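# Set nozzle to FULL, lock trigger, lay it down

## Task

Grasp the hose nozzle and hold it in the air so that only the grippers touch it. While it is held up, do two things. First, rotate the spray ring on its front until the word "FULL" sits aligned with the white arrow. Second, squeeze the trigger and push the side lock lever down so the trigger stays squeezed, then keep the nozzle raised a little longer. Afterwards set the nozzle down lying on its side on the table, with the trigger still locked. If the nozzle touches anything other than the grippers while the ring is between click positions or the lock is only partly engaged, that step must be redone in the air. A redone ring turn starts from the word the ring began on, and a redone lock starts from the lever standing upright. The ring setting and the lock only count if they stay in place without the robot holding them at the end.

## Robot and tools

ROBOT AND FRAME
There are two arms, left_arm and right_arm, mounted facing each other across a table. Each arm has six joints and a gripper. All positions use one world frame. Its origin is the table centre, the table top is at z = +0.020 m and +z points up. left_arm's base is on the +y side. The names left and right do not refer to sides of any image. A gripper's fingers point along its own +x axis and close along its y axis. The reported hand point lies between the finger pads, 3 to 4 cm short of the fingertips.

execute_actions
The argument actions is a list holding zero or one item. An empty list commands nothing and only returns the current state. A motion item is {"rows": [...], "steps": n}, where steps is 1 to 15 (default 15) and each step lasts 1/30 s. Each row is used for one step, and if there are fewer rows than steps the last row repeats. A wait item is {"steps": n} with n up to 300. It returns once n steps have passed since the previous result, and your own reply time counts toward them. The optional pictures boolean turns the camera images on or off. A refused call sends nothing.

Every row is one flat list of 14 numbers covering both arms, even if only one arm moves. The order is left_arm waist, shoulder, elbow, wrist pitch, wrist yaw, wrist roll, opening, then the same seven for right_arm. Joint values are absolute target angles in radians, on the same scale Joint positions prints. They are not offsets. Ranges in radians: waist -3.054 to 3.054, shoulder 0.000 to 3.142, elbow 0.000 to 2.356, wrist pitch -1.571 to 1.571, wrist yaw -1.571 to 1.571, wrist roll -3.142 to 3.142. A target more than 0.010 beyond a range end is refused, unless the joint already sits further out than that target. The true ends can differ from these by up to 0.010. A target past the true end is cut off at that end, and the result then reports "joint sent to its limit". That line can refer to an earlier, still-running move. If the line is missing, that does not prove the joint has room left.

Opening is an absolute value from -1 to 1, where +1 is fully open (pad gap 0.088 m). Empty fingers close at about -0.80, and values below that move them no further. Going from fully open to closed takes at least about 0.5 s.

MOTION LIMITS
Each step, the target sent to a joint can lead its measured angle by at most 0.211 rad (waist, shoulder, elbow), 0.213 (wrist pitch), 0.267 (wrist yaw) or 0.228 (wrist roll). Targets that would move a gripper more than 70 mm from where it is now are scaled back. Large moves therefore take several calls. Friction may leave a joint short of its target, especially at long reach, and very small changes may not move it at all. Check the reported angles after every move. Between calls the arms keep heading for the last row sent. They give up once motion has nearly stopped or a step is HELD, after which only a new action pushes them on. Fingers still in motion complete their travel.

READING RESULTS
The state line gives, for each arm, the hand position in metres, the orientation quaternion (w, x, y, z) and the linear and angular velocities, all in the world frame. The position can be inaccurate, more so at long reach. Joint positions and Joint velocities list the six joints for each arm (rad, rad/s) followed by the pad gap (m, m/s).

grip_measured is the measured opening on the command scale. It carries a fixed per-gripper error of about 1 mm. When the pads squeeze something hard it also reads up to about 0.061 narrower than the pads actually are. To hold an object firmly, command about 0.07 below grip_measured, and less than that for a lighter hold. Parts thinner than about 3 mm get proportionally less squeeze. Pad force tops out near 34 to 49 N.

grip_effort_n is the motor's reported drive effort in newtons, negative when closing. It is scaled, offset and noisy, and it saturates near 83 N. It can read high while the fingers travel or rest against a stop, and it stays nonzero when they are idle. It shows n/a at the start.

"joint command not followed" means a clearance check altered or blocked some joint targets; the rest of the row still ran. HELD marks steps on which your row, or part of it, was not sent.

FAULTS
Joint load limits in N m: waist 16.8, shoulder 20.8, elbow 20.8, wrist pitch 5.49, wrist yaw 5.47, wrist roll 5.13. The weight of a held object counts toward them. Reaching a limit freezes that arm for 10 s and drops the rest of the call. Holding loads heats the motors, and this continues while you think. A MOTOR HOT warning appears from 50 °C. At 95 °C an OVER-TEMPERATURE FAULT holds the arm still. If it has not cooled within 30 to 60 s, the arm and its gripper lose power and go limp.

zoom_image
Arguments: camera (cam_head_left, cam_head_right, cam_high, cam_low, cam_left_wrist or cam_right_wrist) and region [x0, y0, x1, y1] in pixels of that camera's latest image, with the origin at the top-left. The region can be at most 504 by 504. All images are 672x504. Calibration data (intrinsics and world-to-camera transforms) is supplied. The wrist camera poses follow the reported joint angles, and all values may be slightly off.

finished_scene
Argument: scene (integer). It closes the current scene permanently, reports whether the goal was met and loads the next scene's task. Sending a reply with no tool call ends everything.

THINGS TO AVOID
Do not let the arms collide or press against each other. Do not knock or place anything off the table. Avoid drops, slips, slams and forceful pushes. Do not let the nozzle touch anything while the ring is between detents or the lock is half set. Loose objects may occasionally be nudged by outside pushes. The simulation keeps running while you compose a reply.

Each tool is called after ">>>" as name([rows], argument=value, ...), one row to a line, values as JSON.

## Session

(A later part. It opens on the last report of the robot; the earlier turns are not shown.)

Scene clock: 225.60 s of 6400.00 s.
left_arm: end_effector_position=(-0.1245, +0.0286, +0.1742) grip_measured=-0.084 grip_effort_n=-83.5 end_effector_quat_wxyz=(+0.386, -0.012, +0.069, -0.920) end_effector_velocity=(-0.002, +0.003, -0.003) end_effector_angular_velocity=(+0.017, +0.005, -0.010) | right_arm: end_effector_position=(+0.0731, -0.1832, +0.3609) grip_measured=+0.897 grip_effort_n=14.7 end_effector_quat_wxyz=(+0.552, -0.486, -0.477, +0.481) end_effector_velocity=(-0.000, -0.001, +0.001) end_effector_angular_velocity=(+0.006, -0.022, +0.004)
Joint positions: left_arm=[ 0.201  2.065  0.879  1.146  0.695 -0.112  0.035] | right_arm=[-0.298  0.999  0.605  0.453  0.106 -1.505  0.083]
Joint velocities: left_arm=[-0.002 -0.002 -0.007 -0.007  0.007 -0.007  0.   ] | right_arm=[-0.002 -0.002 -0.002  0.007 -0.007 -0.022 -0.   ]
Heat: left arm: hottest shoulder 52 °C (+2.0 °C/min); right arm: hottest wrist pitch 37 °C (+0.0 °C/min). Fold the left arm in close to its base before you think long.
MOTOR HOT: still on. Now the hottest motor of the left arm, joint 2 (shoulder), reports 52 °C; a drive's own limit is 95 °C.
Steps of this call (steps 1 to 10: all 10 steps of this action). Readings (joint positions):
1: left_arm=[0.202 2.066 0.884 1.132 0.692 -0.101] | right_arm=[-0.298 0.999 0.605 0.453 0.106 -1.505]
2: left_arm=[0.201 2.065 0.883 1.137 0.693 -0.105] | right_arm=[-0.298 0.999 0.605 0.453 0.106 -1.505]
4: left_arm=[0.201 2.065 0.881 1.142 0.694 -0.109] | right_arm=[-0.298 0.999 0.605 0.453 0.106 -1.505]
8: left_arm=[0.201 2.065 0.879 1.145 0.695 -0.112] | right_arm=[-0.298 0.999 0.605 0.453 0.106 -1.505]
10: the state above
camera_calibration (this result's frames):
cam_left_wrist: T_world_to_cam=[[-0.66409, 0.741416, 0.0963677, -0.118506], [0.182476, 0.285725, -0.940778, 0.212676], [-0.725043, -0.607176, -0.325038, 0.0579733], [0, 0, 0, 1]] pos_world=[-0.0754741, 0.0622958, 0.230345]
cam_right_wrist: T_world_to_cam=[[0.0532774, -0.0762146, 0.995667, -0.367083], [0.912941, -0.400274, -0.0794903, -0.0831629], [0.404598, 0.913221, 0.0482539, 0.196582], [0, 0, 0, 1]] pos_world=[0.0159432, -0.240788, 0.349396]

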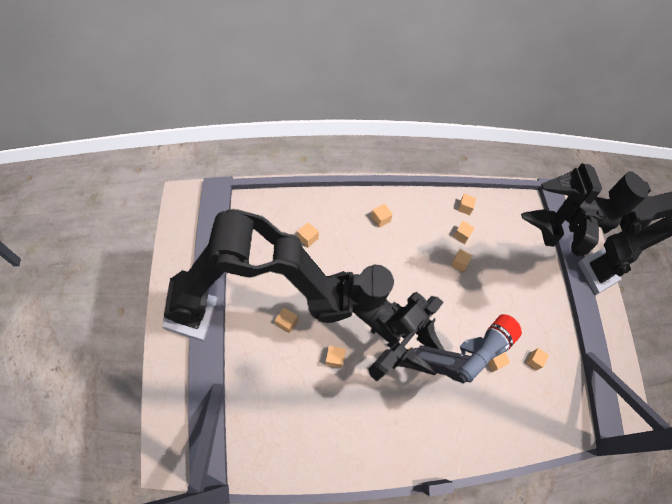

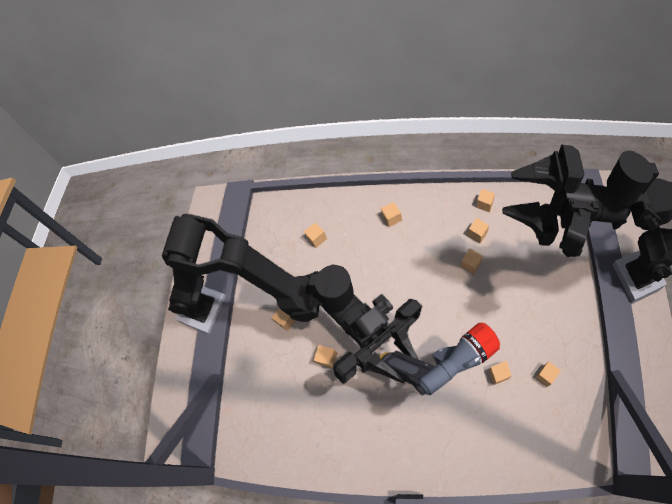

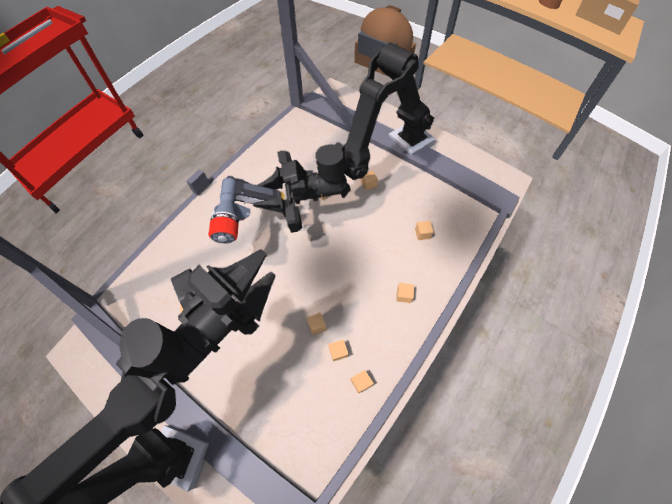

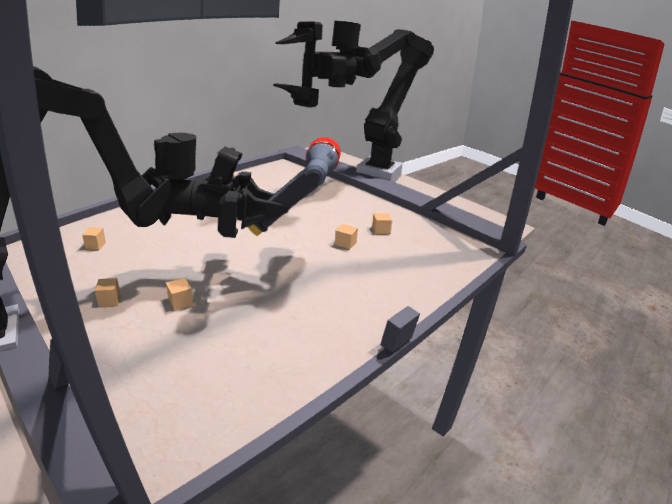

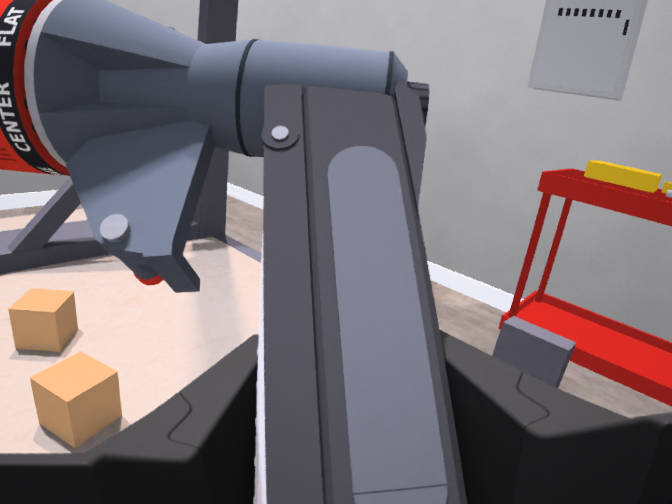

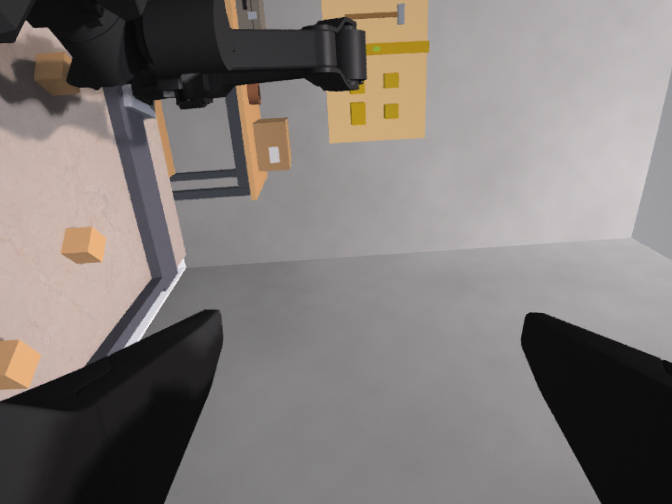

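>>> execute_actions(actions=[])

>>> zoom_image(camera="cam_low", region=[180, 110, 380, 260])

>>> zoom_image(camera="cam_head_right", region=[320, 280, 520, 430])

Scene clock: 235.33 s of 6400.00 s.
left_arm: end_effector_position=(-0.1245, +0.0286, +0.1743) grip_measured=-0.084 grip_effort_n=-83.5 end_effector_quat_wxyz=(+0.386, -0.013, +0.069, -0.920) end_effector_velocity=(+0.004, -0.002, -0.001) end_effector_angular_velocity=(+0.023, +0.014, +0.025) | right_arm: end_effector_position=(+0.0731, -0.1832, +0.3609) grip_measured=+0.897 grip_effort_n=14.7 end_effector_quat_wxyz=(+0.552, -0.486, -0.477, +0.481) end_effector_velocity=(-0.002, -0.001, +0.001) end_effector_angular_velocity=(+0.007, -0.008, +0.009)
Joint positions: left_arm=[ 0.201  2.065  0.879  1.146  0.695 -0.113  0.035] | right_arm=[-0.298  0.999  0.605  0.453  0.106 -1.505  0.083]
Joint velocities: left_arm=[ 0.002 -0.002 -0.002 -0.007 -0.022 -0.022 -0.   ] | right_arm=[ 0.002 -0.002 -0.002  0.007 -0.007 -0.007 -0.   ]
Heat: left arm: hottest shoulder 54 °C (+4.0 °C/min); right arm: hottest wrist pitch 37 °C (+0.0 °C/min). Fold the left arm in close to its base before you think long.
MOTOR HOT: still on. Now the hottest motor of the left arm, joint 2 (shoulder), reports 54 °C; a drive's own limit is 95 °C.
Steps of this call (steps 1 to 15: the robot went on to your last target; steps 16 to 90: nothing new was sent; then 6.73 s passed at rest). Readings (joint positions):
1: left_arm=[0.201 2.065 0.879 1.146 0.695 -0.112] | right_arm=[-0.298 0.999 0.605 0.453 0.106 -1.505]
2: left_arm=[0.201 2.065 0.879 1.146 0.695 -0.113] | right_arm=[-0.298 0.999 0.605 0.453 0.106 -1.505]
4: left_arm=[0.201 2.065 0.879 1.146 0.695 -0.113] | right_arm=[-0.298 0.999 0.605 0.453 0.106 -1.505]
8: left_arm=[0.201 2.065 0.879 1.146 0.695 -0.113] | right_arm=[-0.298 0.999 0.605 0.453 0.106 -1.505]
90: the state above
All arms were judged still, so your last target was given up. Only a new action makes them travel on or press farther. Fingers that are still opening or closing keep moving.
camera_calibration (this result's frames):
cam_left_wrist: T_world_to_cam=[[-0.664066, 0.741456, 0.0962242, -0.118489], [0.182158, 0.285263, -0.94098, 0.212818], [-0.725144, -0.607345, -0.324496, 0.0579128], [0, 0, 0, 1]] pos_world=[-0.0754562, 0.0623185, 0.230451]
cam_right_wrist: T_world_to_cam=[[0.0532774, -0.0762146, 0.995667, -0.367083], [0.912941, -0.400274, -0.0794903, -0.0831629], [0.404598, 0.913221, 0.0482539, 0.196582], [0, 0, 0, 1]] pos_world=[0.0159432, -0.240788, 0.349396]

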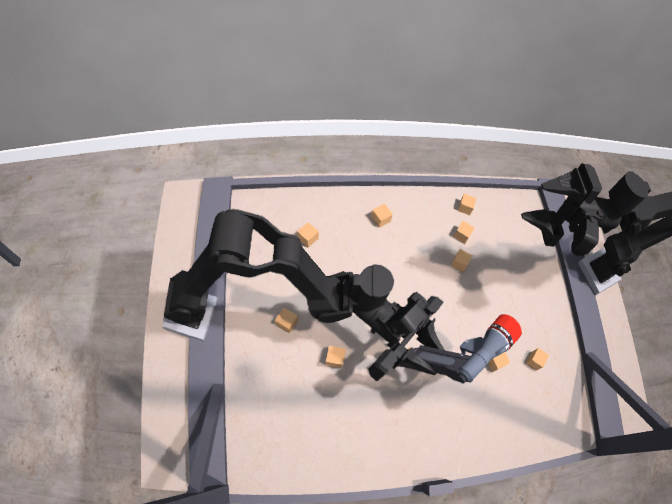

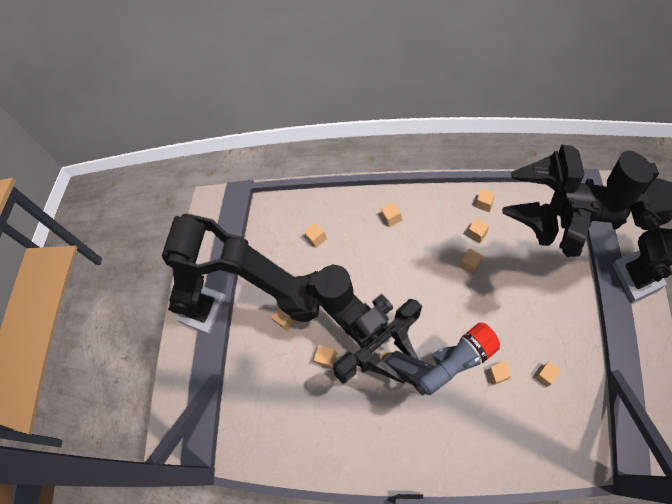

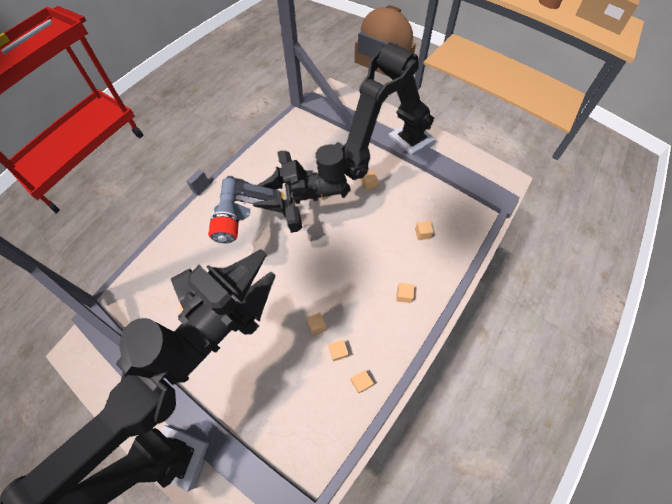

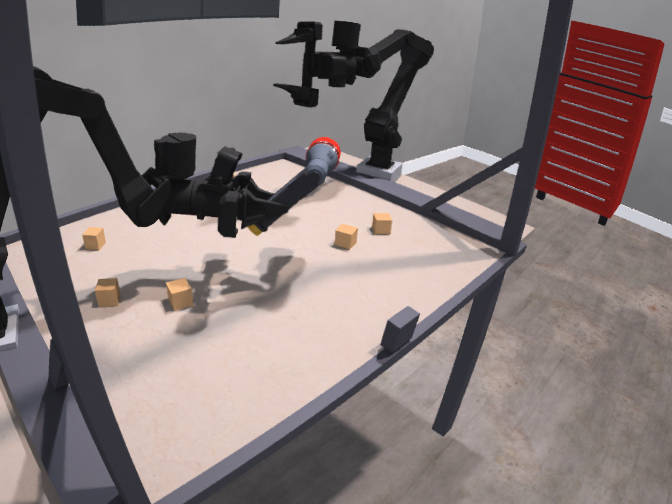

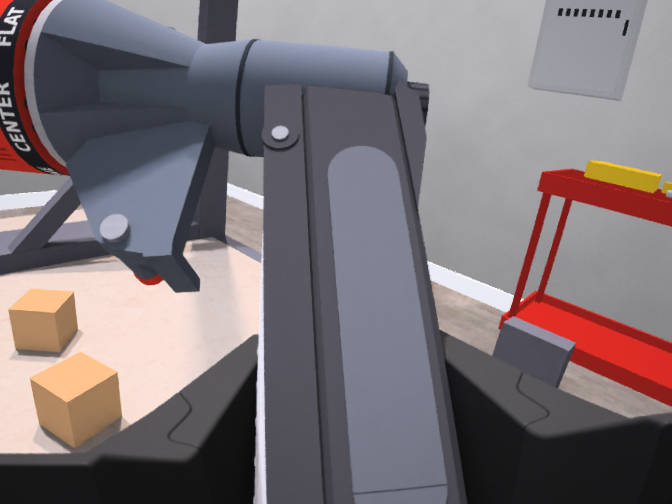

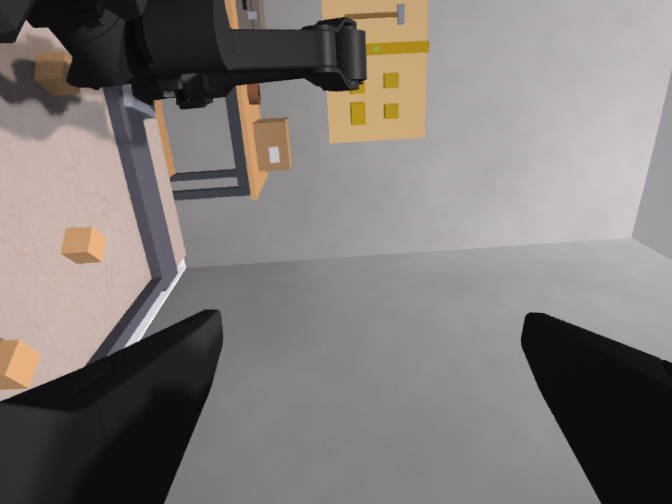

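Region (180, 110, 380, 260) of cam_low's 672x504 image, scaled by 2.520, with more detail than that image has; it fills the top 378 rows of this view, and the rest is white.

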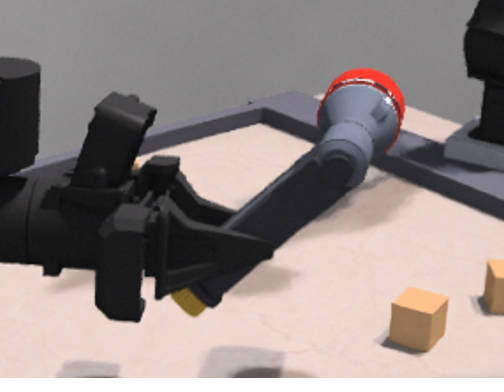

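Region (320, 280, 520, 430) of cam_head_right's 672x504 image, scaled by 2.520, with more detail than that image has; it fills the top 378 rows of this view, and the rest is white.

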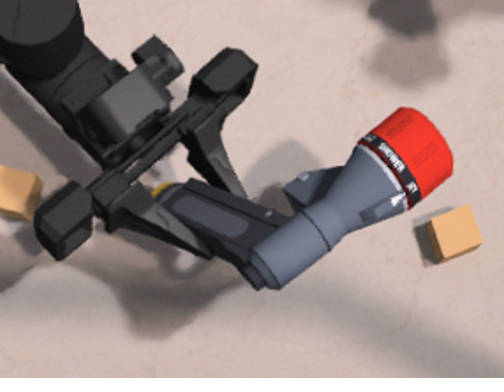

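>>> zoom_image(camera="cam_head_left", region=[420, 290, 560, 395])

>>> zoom_image(camera="cam_high", region=[170, 160, 310, 265])

>>> zoom_image(camera="cam_head_right", region=[400, 300, 540, 405])

Region (420, 290, 560, 395) of cam_head_left's 672x504 image, scaled by 3.600, with more detail than that image has; it fills the top 378 rows of this view, and the rest is white.

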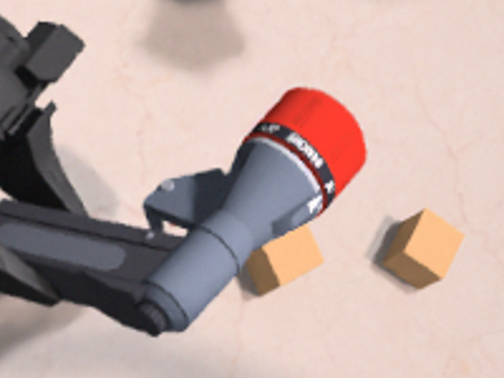

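Region (170, 160, 310, 265) of cam_high's 672x504 image, scaled by 3.600, with more detail than that image has; it fills the top 378 rows of this view, and the rest is white.

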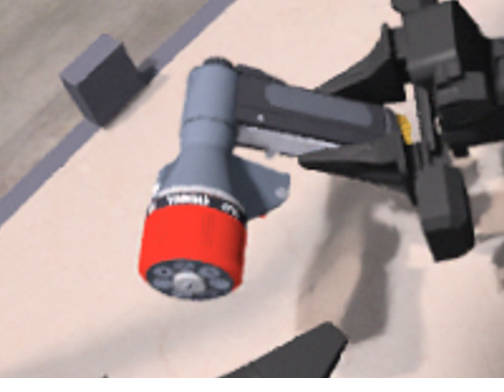

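Region (400, 300, 540, 405) of cam_head_right's 672x504 image, scaled by 3.600, with more detail than that image has; it fills the top 378 rows of this view, and the rest is white.

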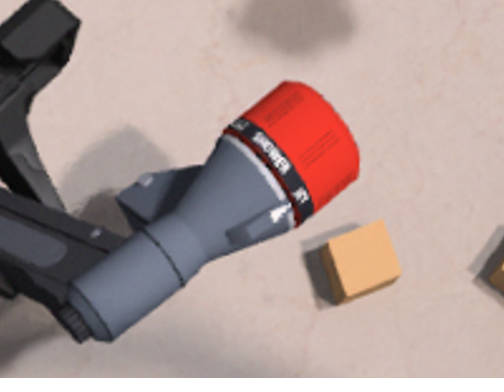

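>>> execute_actions([
  {"rows": [[0.200,2.040,0.881,1.155,0.700,-0.115,-0.14,-0.300,1.002,0.599,0.453,0.098,-1.498,0.92],[0.200,2.046,0.881,1.155,0.700,-0.115,-0.14,-0.300,1.007,0.597,0.461,0.092,-1.493,0.94],[0.200,2.052,0.881,1.155,0.700,-0.115,-0.14,-0.299,1.017,0.593,0.474,0.082,-1.485,0.96],[0.200,2.058,0.881,1.155,0.700,-0.115,-0.14,-0.299,1.029,0.588,0.492,0.067,-1.474,0.98],[0.200,2.064,0.881,1.155,0.700,-0.115,-0.14,-0.298,1.046,0.581,0.516,0.049,-1.460,1.0],[0.200,2.070,0.881,1.155,0.700,-0.115,-0.14,-0.297,1.065,0.572,0.544,0.028,-1.443,1.0],[0.200,2.073,0.881,1.155,0.700,-0.115,-0.14,-0.296,1.087,0.563,0.576,0.003,-1.423,1.0],[0.200,2.073,0.881,1.155,0.700,-0.115,-0.14,-0.295,1.112,0.552,0.612,-0.025,-1.401,1.0],[0.200,2.073,0.881,1.155,0.700,-0.115,-0.14,-0.293,1.140,0.541,0.652,-0.056,-1.376,1.0],[0.200,2.073,0.881,1.155,0.700,-0.115,-0.14,-0.292,1.170,0.528,0.695,-0.089,-1.350,1.0],[0.200,2.073,0.881,1.155,0.700,-0.115,-0.14,-0.291,1.202,0.515,0.741,-0.124,-1.322,1.0],[0.200,2.073,0.881,1.155,0.700,-0.115,-0.14,-0.289,1.235,0.500,0.789,-0.161,-1.293,1.0],[0.200,2.073,0.881,1.155,0.700,-0.115,-0.14,-0.287,1.269,0.486,0.838,-0.199,-1.262,1.0],[0.200,2.073,0.881,1.155,0.700,-0.115,-0.14,-0.286,1.304,0.471,0.889,-0.238,-1.231,1.0],[0.200,2.073,0.881,1.155,0.700,-0.115,-0.14,-0.284,1.340,0.456,0.940,-0.278,-1.200,1.0]], "steps": 15},
], pictures=false)

>>> execute_actions([
  {"rows": [[0.200,2.073,0.881,1.155,0.700,-0.115,-0.14,-0.282,1.376,0.441,0.991,-0.318,-1.169,1.0],[0.200,2.073,0.881,1.155,0.700,-0.115,-0.14,-0.281,1.411,0.426,1.042,-0.357,-1.138,1.0],[0.200,2.073,0.881,1.155,0.700,-0.115,-0.14,-0.279,1.445,0.412,1.091,-0.395,-1.107,1.0],[0.200,2.073,0.881,1.155,0.700,-0.115,-0.14,-0.277,1.478,0.397,1.139,-0.432,-1.078,1.0],[0.200,2.073,0.881,1.155,0.700,-0.115,-0.14,-0.276,1.510,0.384,1.185,-0.467,-1.050,1.0],[0.200,2.073,0.881,1.155,0.700,-0.115,-0.14,-0.275,1.540,0.371,1.228,-0.500,-1.024,1.0],[0.200,2.073,0.881,1.155,0.700,-0.115,-0.14,-0.273,1.568,0.360,1.268,-0.531,-0.999,1.0],[0.200,2.073,0.881,1.155,0.700,-0.115,-0.14,-0.272,1.593,0.349,1.304,-0.559,-0.977,1.0],[0.200,2.073,0.881,1.155,0.700,-0.115,-0.14,-0.271,1.615,0.340,1.336,-0.584,-0.957,1.0],[0.200,2.073,0.881,1.155,0.700,-0.115,-0.14,-0.270,1.634,0.331,1.364,-0.605,-0.940,1.0],[0.200,2.073,0.881,1.155,0.700,-0.115,-0.14,-0.269,1.651,0.324,1.388,-0.623,-0.926,1.0],[0.200,2.073,0.881,1.155,0.700,-0.115,-0.14,-0.269,1.663,0.319,1.406,-0.638,-0.915,1.0],[0.200,2.073,0.881,1.155,0.700,-0.115,-0.14,-0.268,1.673,0.315,1.419,-0.648,-0.907,1.0],[0.200,2.073,0.881,1.155,0.700,-0.115,-0.14,-0.268,1.678,0.313,1.427,-0.654,-0.902,1.0],[0.200,2.073,0.881,1.155,0.700,-0.115,-0.14,-0.268,1.680,0.312,1.430,-0.656,-0.900,1.0]], "steps": 15},
], pictures=false)

>>> execute_actions([
  {"rows": [[0.200,2.073,0.881,1.155,0.700,-0.115,-0.14,-0.268,1.680,0.312,1.430,-0.656,-0.900,1.0]], "steps": 10},
])

Scene clock: 299.80 s of 6400.00 s.
left_arm: end_effector_position=(-0.1245, +0.0286, +0.1701) grip_measured=-0.084 grip_effort_n=-83.5 end_effector_quat_wxyz=(+0.386, -0.010, +0.074, -0.919) end_effector_velocity=(-0.002, +0.001, -0.002) end_effector_angular_velocity=(+0.012, +0.005, -0.009) | right_arm: end_effector_position=(+0.0256, -0.1549, +0.3094) grip_measured=+0.978 grip_effort_n=14.7 end_effector_quat_wxyz=(+0.518, -0.350, -0.487, +0.610) end_effector_velocity=(-0.184, +0.038, -0.253) end_effector_angular_velocity=(-0.246, +0.742, +1.231)
Joint positions: left_arm=[ 0.201  2.073  0.878  1.146  0.696 -0.113  0.035] | right_arm=[-0.29   1.256  0.504  0.832 -0.188 -1.271  0.087]
Joint velocities: left_arm=[-0.002  0.002  0.002 -0.007  0.007 -0.007 -0.   ] | right_arm=[ 0.046  1.018 -0.442  1.399 -1.121  0.857  0.   ]
Heat: left arm: hottest shoulder 59 °C (+5.0 °C/min); right arm: hottest wrist pitch 37 °C (+0.0 °C/min). Fold the left arm in close to its base before you think long.
MOTOR HOT: still on. Now the hottest motor of the left arm, joint 2 (shoulder), reports 59 °C; a drive's own limit is 95 °C.
Steps of this call (steps 1 to 90: nothing new was sent; then 60.97 s passed at rest; steps 91 to 105: all 15 steps of this action). Readings (joint positions):
91: left_arm=[0.201 2.065 0.879 1.146 0.695 -0.113] | right_arm=[-0.298 0.999 0.605 0.453 0.106 -1.505]
92: left_arm=[0.201 2.065 0.879 1.146 0.695 -0.113] | right_arm=[-0.298 0.999 0.605 0.453 0.104 -1.503]
94: left_arm=[0.201 2.065 0.879 1.146 0.695 -0.113] | right_arm=[-0.298 1.005 0.605 0.468 0.092 -1.493]
98: left_arm=[0.201 2.067 0.879 1.146 0.695 -0.113] | right_arm=[-0.298 1.056 0.590 0.553 0.029 -1.443]
105: the state above

Scene clock: 300.30 s of 6400.00 s.
left_arm: end_effector_position=(-0.1245, +0.0286, +0.1701) grip_measured=-0.084 grip_effort_n=-83.5 end_effector_quat_wxyz=(+0.386, -0.010, +0.074, -0.919) end_effector_velocity=(-0.002, +0.002, -0.004) end_effector_angular_velocity=(+0.027, +0.004, -0.009) | right_arm: end_effector_position=(-0.0407, -0.1832, +0.2184) grip_measured=+0.978 grip_effort_n=14.2 end_effector_quat_wxyz=(+0.393, -0.176, -0.430, +0.793) end_effector_velocity=(-0.035, -0.044, -0.056) end_effector_angular_velocity=(-0.169, +0.154, +0.305)
Joint positions: left_arm=[ 0.201  2.073  0.878  1.146  0.696 -0.113  0.035] | right_arm=[-0.271  1.654  0.328  1.397 -0.628 -0.923  0.087]
Joint velocities: left_arm=[-0.002 -0.002 -0.002 -0.022  0.007 -0.007  0.   ] | right_arm=[ 0.007  0.252 -0.12   0.344 -0.286  0.227  0.   ]
Heat: left arm: hottest shoulder 59 °C (+5.0 °C/min); right arm: hottest wrist pitch 37 °C (+0.0 °C/min). Fold the left arm in close to its base before you think long.
MOTOR HOT: still on. Now the hottest motor of the left arm, joint 2 (shoulder), reports 59 °C; a drive's own limit is 95 °C.
Steps of this call (steps 1 to 15: all 15 steps of this action). Readings (joint positions):
1: left_arm=[0.201 2.073 0.878 1.146 0.696 -0.113] | right_arm=[-0.289 1.290 0.489 0.880 -0.226 -1.241]
2: left_arm=[0.201 2.073 0.878 1.146 0.696 -0.113] | right_arm=[-0.287 1.325 0.474 0.930 -0.265 -1.210]
4: left_arm=[0.201 2.073 0.878 1.146 0.696 -0.113] | right_arm=[-0.284 1.394 0.444 1.027 -0.341 -1.150]
8: left_arm=[0.201 2.073 0.878 1.146 0.696 -0.113] | right_arm=[-0.277 1.521 0.388 1.208 -0.481 -1.039]
15: the state above

Scene clock: 300.63 s of 6400.00 s.
left_arm: end_effector_position=(-0.1245, +0.0286, +0.1701) grip_measured=-0.084 grip_effort_n=-83.5 end_effector_quat_wxyz=(+0.386, -0.010, +0.074, -0.919) end_effector_velocity=(-0.002, +0.002, -0.001) end_effector_angular_velocity=(+0.012, +0.005, -0.009) | right_arm: end_effector_position=(-0.0432, -0.1862, +0.2168) grip_measured=+0.978 grip_effort_n=14.2 end_effector_quat_wxyz=(+0.387, -0.167, -0.428, +0.800) end_effector_velocity=(-0.002, -0.003, -0.002) end_effector_angular_velocity=(+0.002, -0.007, +0.019)
Joint positions: left_arm=[ 0.201  2.073  0.878  1.146  0.696 -0.113  0.035] | right_arm=[-0.27   1.67   0.322  1.427 -0.649 -0.905  0.087]
Joint velocities: left_arm=[-0.002 -0.002 -0.002 -0.007  0.007 -0.007  0.   ] | right_arm=[-0.002  0.002 -0.007  0.007 -0.022 -0.007 -0.   ]
Heat: left arm: hottest shoulder 59 °C (+4.0 °C/min); right arm: hottest wrist pitch 37 °C (+0.0 °C/min). Fold the left arm in close to its base before you think long.
MOTOR HOT: still on. Now the hottest motor of the left arm, joint 2 (shoulder), reports 59 °C; a drive's own limit is 95 °C.
Steps of this call (steps 1 to 10: all 10 steps of this action). Readings (joint positions):
1: left_arm=[0.201 2.073 0.878 1.146 0.696 -0.113] | right_arm=[-0.271 1.660 0.325 1.406 -0.635 -0.917]
2: left_arm=[0.201 2.073 0.878 1.146 0.696 -0.113] | right_arm=[-0.270 1.664 0.324 1.413 -0.640 -0.913]
4: left_arm=[0.201 2.073 0.878 1.146 0.696 -0.113] | right_arm=[-0.270 1.667 0.322 1.422 -0.645 -0.909]
8: left_arm=[0.201 2.073 0.878 1.146 0.696 -0.113] | right_arm=[-0.270 1.669 0.322 1.427 -0.648 -0.906]
10: the state above
camera_calibration (this result's frames):
cam_left_wrist: T_world_to_cam=[[-0.663863, 0.740724, 0.103023, -0.119194], [0.183016, 0.294482, -0.937969, 0.208156], [-0.725114, -0.603828, -0.33106, 0.0574931], [0, 0, 0, 1]] pos_world=[-0.0755353, 0.0617079, 0.226557]
cam_right_wrist: T_world_to_cam=[[0.475873, 0.317467, 0.820219, -0.0880731], [0.780852, 0.276662, -0.560115, 0.234918], [-0.404741, 0.907013, -0.116239, 0.252927], [0, 0, 0, 1]] pos_world=[-0.0391546, -0.26644, 0.23322]

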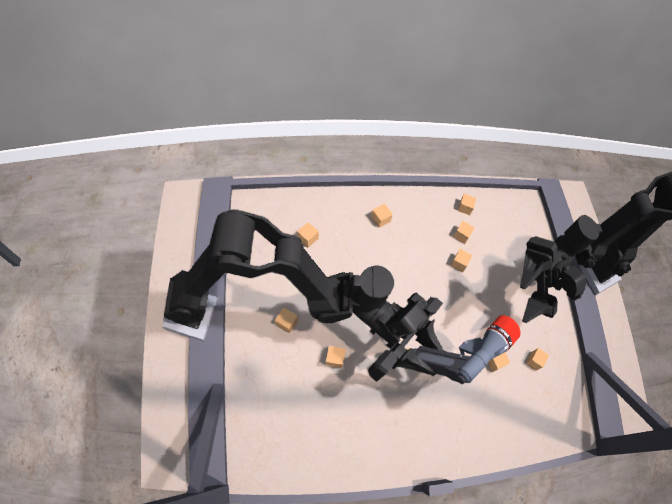

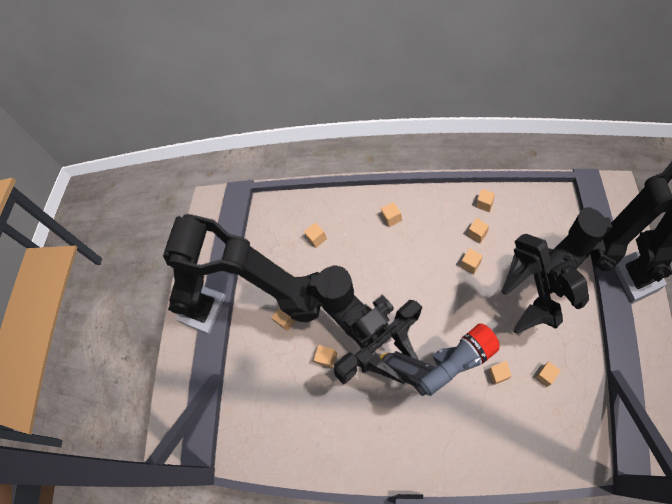

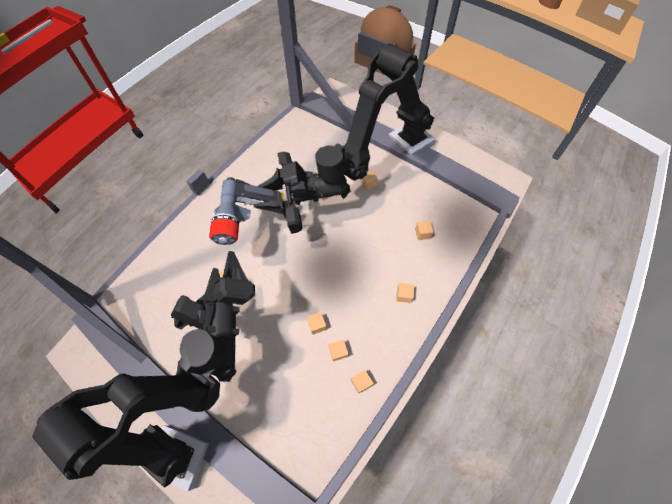

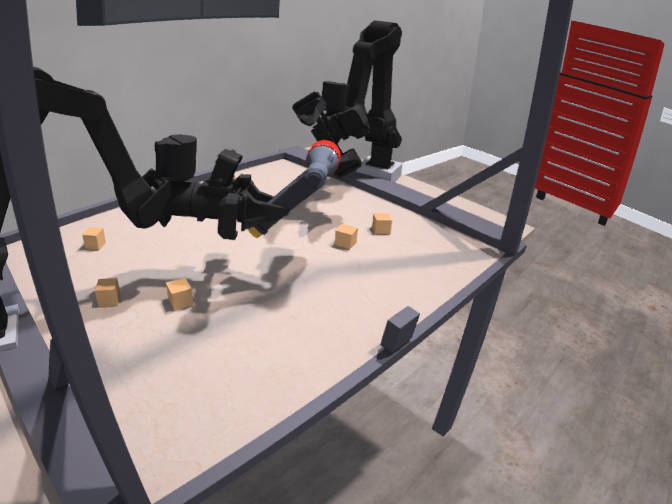

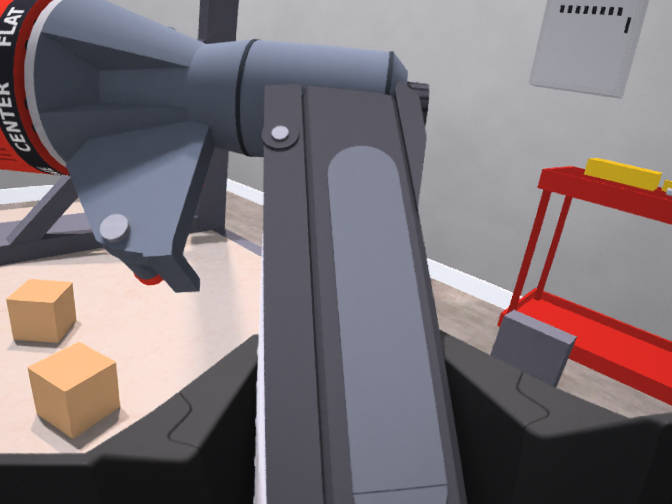

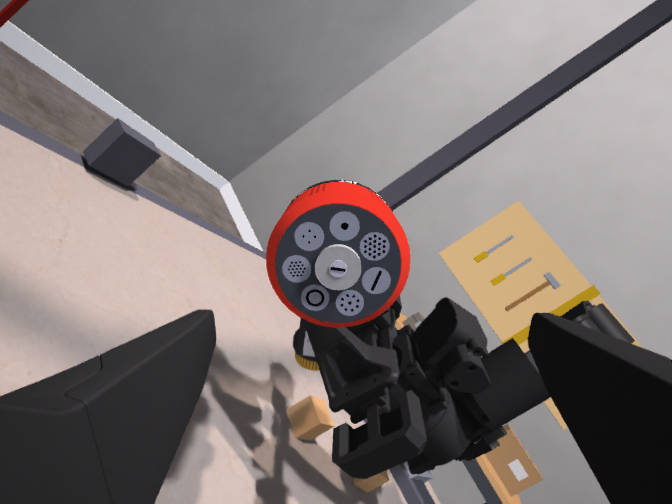

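>>> zoom_image(camera="cam_right_wrist", region=[238, 160, 438, 360])

Region (238, 160, 438, 360) of cam_right_wrist's 672x504 image, scaled by 2.520, with more detail than that image has.

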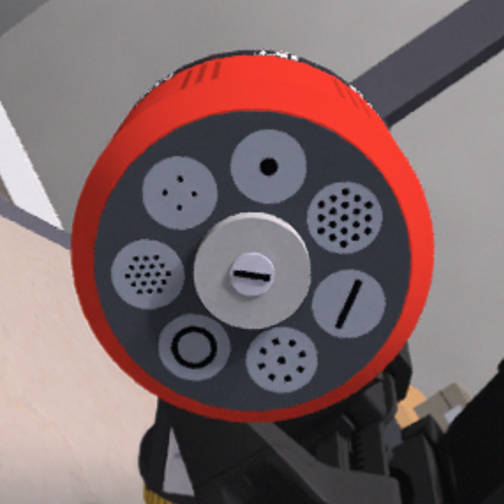

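>>> execute_actions([
  {"rows": [[0.200,2.073,0.881,1.155,0.700,-0.115,-0.14,-0.269,1.677,0.323,1.428,-0.649,-0.911,1.0],[0.200,2.073,0.881,1.155,0.700,-0.115,-0.14,-0.266,1.681,0.328,1.429,-0.646,-0.935,1.0],[0.200,2.073,0.881,1.155,0.700,-0.115,-0.14,-0.261,1.689,0.335,1.429,-0.640,-0.973,1.0],[0.200,2.073,0.881,1.155,0.700,-0.115,-0.14,-0.254,1.699,0.344,1.430,-0.633,-1.025,1.0],[0.200,2.073,0.881,1.155,0.700,-0.115,-0.14,-0.246,1.712,0.356,1.431,-0.624,-1.087,1.0],[0.200,2.073,0.881,1.155,0.700,-0.115,-0.14,-0.236,1.726,0.369,1.432,-0.614,-1.158,1.0],[0.200,2.073,0.881,1.155,0.700,-0.115,-0.14,-0.227,1.741,0.382,1.434,-0.604,-1.233,1.0],[0.200,2.073,0.881,1.155,0.700,-0.115,-0.14,-0.216,1.756,0.397,1.435,-0.593,-1.310,1.0],[0.200,2.073,0.881,1.155,0.700,-0.115,-0.14,-0.207,1.771,0.410,1.437,-0.583,-1.385,1.0],[0.200,2.073,0.881,1.155,0.700,-0.115,-0.14,-0.197,1.785,0.423,1.438,-0.573,-1.456,1.0],[0.200,2.073,0.881,1.155,0.700,-0.115,-0.14,-0.189,1.798,0.435,1.439,-0.564,-1.518,1.0],[0.200,2.073,0.881,1.155,0.700,-0.115,-0.14,-0.182,1.808,0.444,1.440,-0.557,-1.570,1.0],[0.200,2.073,0.881,1.155,0.700,-0.115,-0.14,-0.177,1.816,0.451,1.440,-0.551,-1.608,1.0],[0.200,2.073,0.881,1.155,0.700,-0.115,-0.14,-0.174,1.820,0.456,1.441,-0.548,-1.632,1.0],[0.200,2.073,0.881,1.155,0.700,-0.115,-0.14,-0.173,1.822,0.457,1.441,-0.547,-1.640,1.0]], "steps": 15},
], pictures=false)

>>> execute_actions([
  {"rows": [[0.200,2.073,0.881,1.155,0.700,-0.115,-0.14,-0.173,1.822,0.457,1.441,-0.547,-1.640,1.0]], "steps": 12},
])

Scene clock: 336.70 s of 6400.00 s.
left_arm: end_effector_position=(-0.1245, +0.0286, +0.1701) grip_measured=-0.084 grip_effort_n=-83.5 end_effector_quat_wxyz=(+0.386, -0.010, +0.074, -0.919) end_effector_velocity=(-0.001, -0.001, -0.001) end_effector_angular_velocity=(+0.012, +0.004, +0.015) | right_arm: end_effector_position=(-0.0669, -0.1575, +0.2105) grip_measured=+0.979 grip_effort_n=13.7 end_effector_quat_wxyz=(+0.314, -0.281, -0.662, +0.620) end_effector_velocity=(-0.039, +0.038, -0.017) end_effector_angular_velocity=(+0.592, -0.713, -0.048)
Joint positions: left_arm=[ 0.201  2.073  0.878  1.146  0.696 -0.113  0.035] | right_arm=[-0.184  1.798  0.439  1.437 -0.563 -1.562  0.087]
Joint velocities: left_arm=[-0.007 -0.002 -0.002 -0.007 -0.022 -0.007 -0.   ] | right_arm=[ 0.125  0.193  0.168  0.007  0.11  -0.945  0.   ]
Heat: left arm: hottest shoulder 53 °C (-5.1 °C/min); right arm: hottest wrist pitch 38 °C (+1.0 °C/min). Fold the left arm in close to its base before you think long.
MOTOR HOT: still on. Now the hottest motor of the left arm, joint 2 (shoulder), reports 53 °C; a drive's own limit is 95 °C.
Steps of this call (steps 1 to 15: the robot went on to your last target; steps 16 to 90: nothing new was sent; then 32.57 s passed at rest; steps 91 to 105: all 15 steps of this action). Readings (joint positions):
91: left_arm=[0.201 2.073 0.878 1.146 0.696 -0.113] | right_arm=[-0.270 1.670 0.322 1.428 -0.650 -0.905]
92: left_arm=[0.201 2.073 0.878 1.146 0.696 -0.113] | right_arm=[-0.270 1.670 0.322 1.428 -0.650 -0.909]
94: left_arm=[0.201 2.073 0.878 1.146 0.696 -0.113] | right_arm=[-0.266 1.675 0.325 1.429 -0.649 -0.953]
98: left_arm=[0.201 2.073 0.878 1.146 0.696 -0.113] | right_arm=[-0.239 1.716 0.362 1.431 -0.619 -1.162]
105: the state above

Scene clock: 337.10 s of 6400.00 s.
left_arm: end_effector_position=(-0.1245, +0.0286, +0.1701) grip_measured=-0.084 grip_effort_n=-83.5 end_effector_quat_wxyz=(+0.386, -0.010, +0.074, -0.919) end_effector_velocity=(-0.000, +0.000, -0.006) end_effector_angular_velocity=(+0.022, -0.008, +0.005) | right_arm: end_effector_position=(-0.0692, -0.1548, +0.2097) grip_measured=+0.979 grip_effort_n=13.7 end_effector_quat_wxyz=(-0.304, +0.292, +0.683, -0.596) end_effector_velocity=(+0.000, -0.001, +0.000) end_effector_angular_velocity=(+0.021, -0.029, +0.002)
Joint positions: left_arm=[ 0.201  2.073  0.878  1.146  0.696 -0.113  0.035] | right_arm=[-0.176  1.81   0.45   1.439 -0.553 -1.634  0.087]
Joint velocities: left_arm=[-0.002  0.002 -0.002 -0.022 -0.007  0.007 -0.   ] | right_arm=[-0.002 -0.007 -0.002 -0.007 -0.007 -0.037 -0.   ]
Heat: left arm: hottest shoulder 53 °C (-5.0 °C/min); right arm: hottest wrist pitch 38 °C (+1.0 °C/min). Fold the left arm in close to its base before you think long.
MOTOR HOT: still on. Now the hottest motor of the left arm, joint 2 (shoulder), reports 53 °C; a drive's own limit is 95 °C.
Steps of this call (steps 1 to 12: all 12 steps of this action). Readings (joint positions):
1: left_arm=[0.201 2.073 0.878 1.146 0.696 -0.113] | right_arm=[-0.181 1.803 0.443 1.438 -0.560 -1.585]
2: left_arm=[0.201 2.073 0.878 1.146 0.696 -0.113] | right_arm=[-0.178 1.806 0.446 1.438 -0.558 -1.601]
4: left_arm=[0.201 2.073 0.878 1.146 0.696 -0.113] | right_arm=[-0.176 1.808 0.448 1.439 -0.555 -1.619]
8: left_arm=[0.201 2.073 0.878 1.146 0.696 -0.113] | right_arm=[-0.176 1.810 0.450 1.439 -0.553 -1.632]
12: the state above
camera_calibration (this result's frames):
cam_left_wrist: T_world_to_cam=[[-0.663863, 0.740724, 0.103023, -0.119194], [0.183016, 0.294482, -0.937969, 0.208156], [-0.725114, -0.603828, -0.33106, 0.0574931], [0, 0, 0, 1]] pos_world=[-0.0755353, 0.0617079, 0.226557]
cam_right_wrist: T_world_to_cam=[[-0.0381459, -0.136939, 0.989845, -0.221284], [0.933152, 0.349456, 0.0843063, 0.12924], [-0.357452, 0.926892, 0.114455, 0.171065], [0, 0, 0, 1]] pos_world=[-0.067894, -0.234025, 0.188562]

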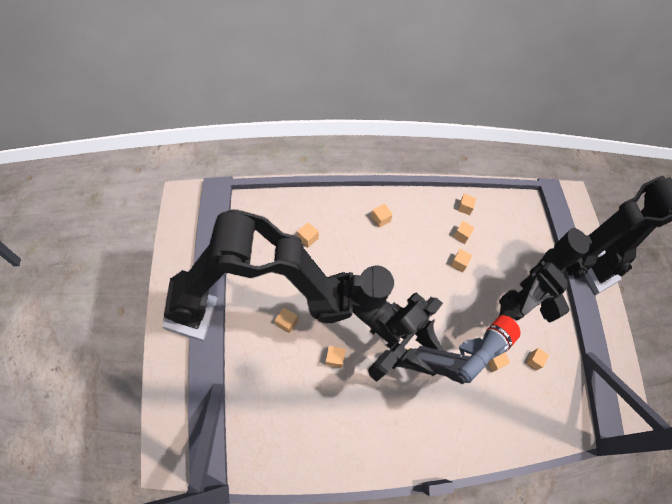

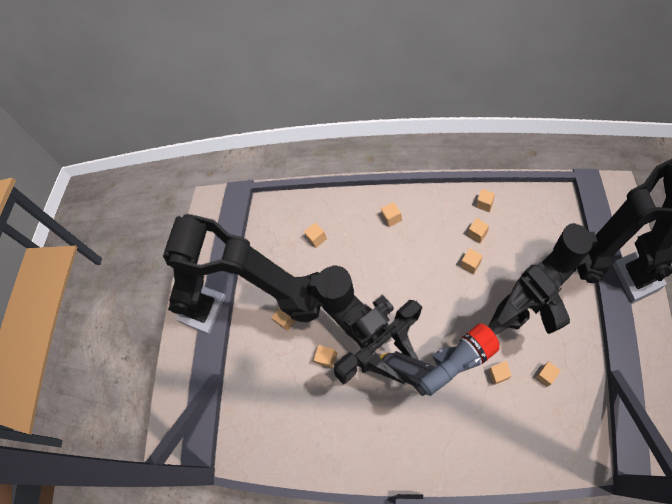

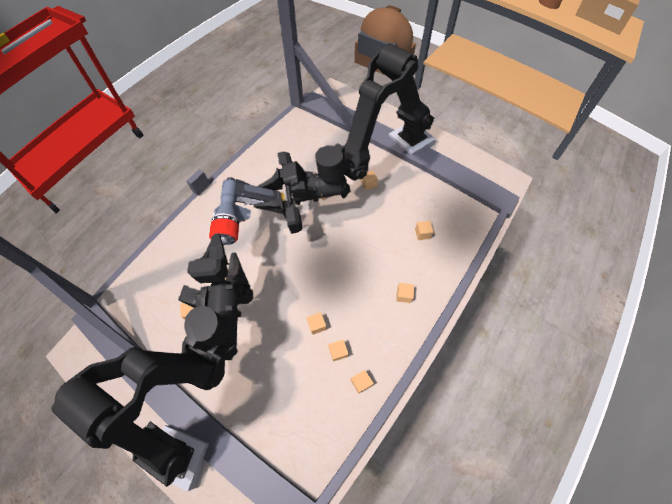

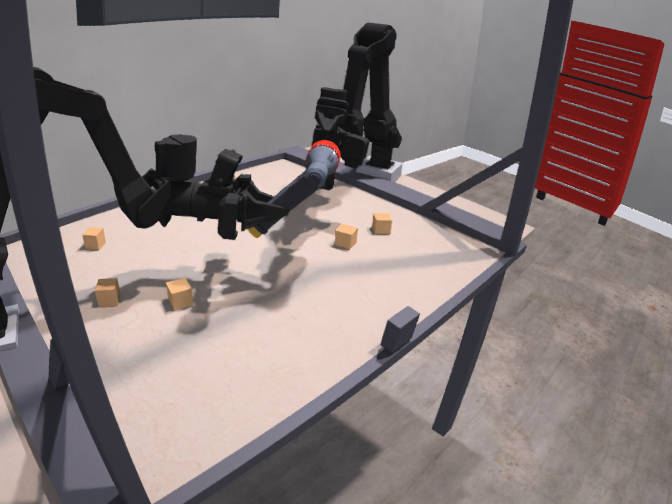

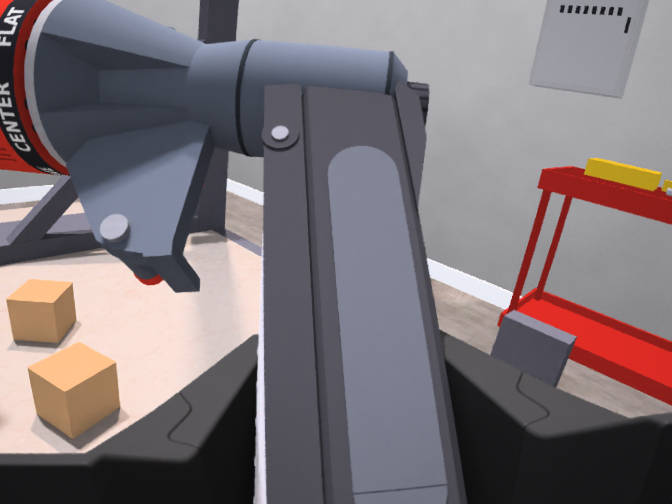

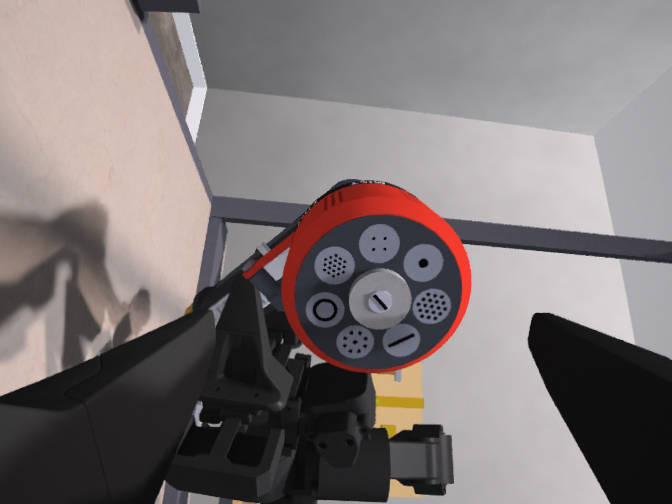

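>>> zoom_image(camera="cam_right_wrist", region=[200, 160, 560, 400])

Region (200, 160, 560, 400) of cam_right_wrist's 672x504 image, scaled by 1.400, with more detail than that image has.

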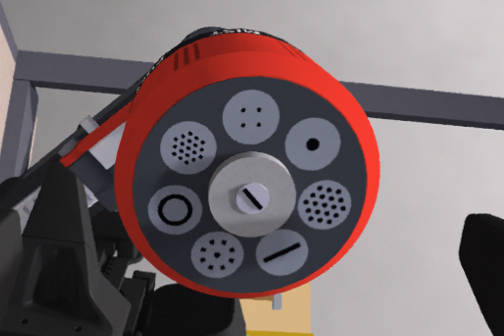

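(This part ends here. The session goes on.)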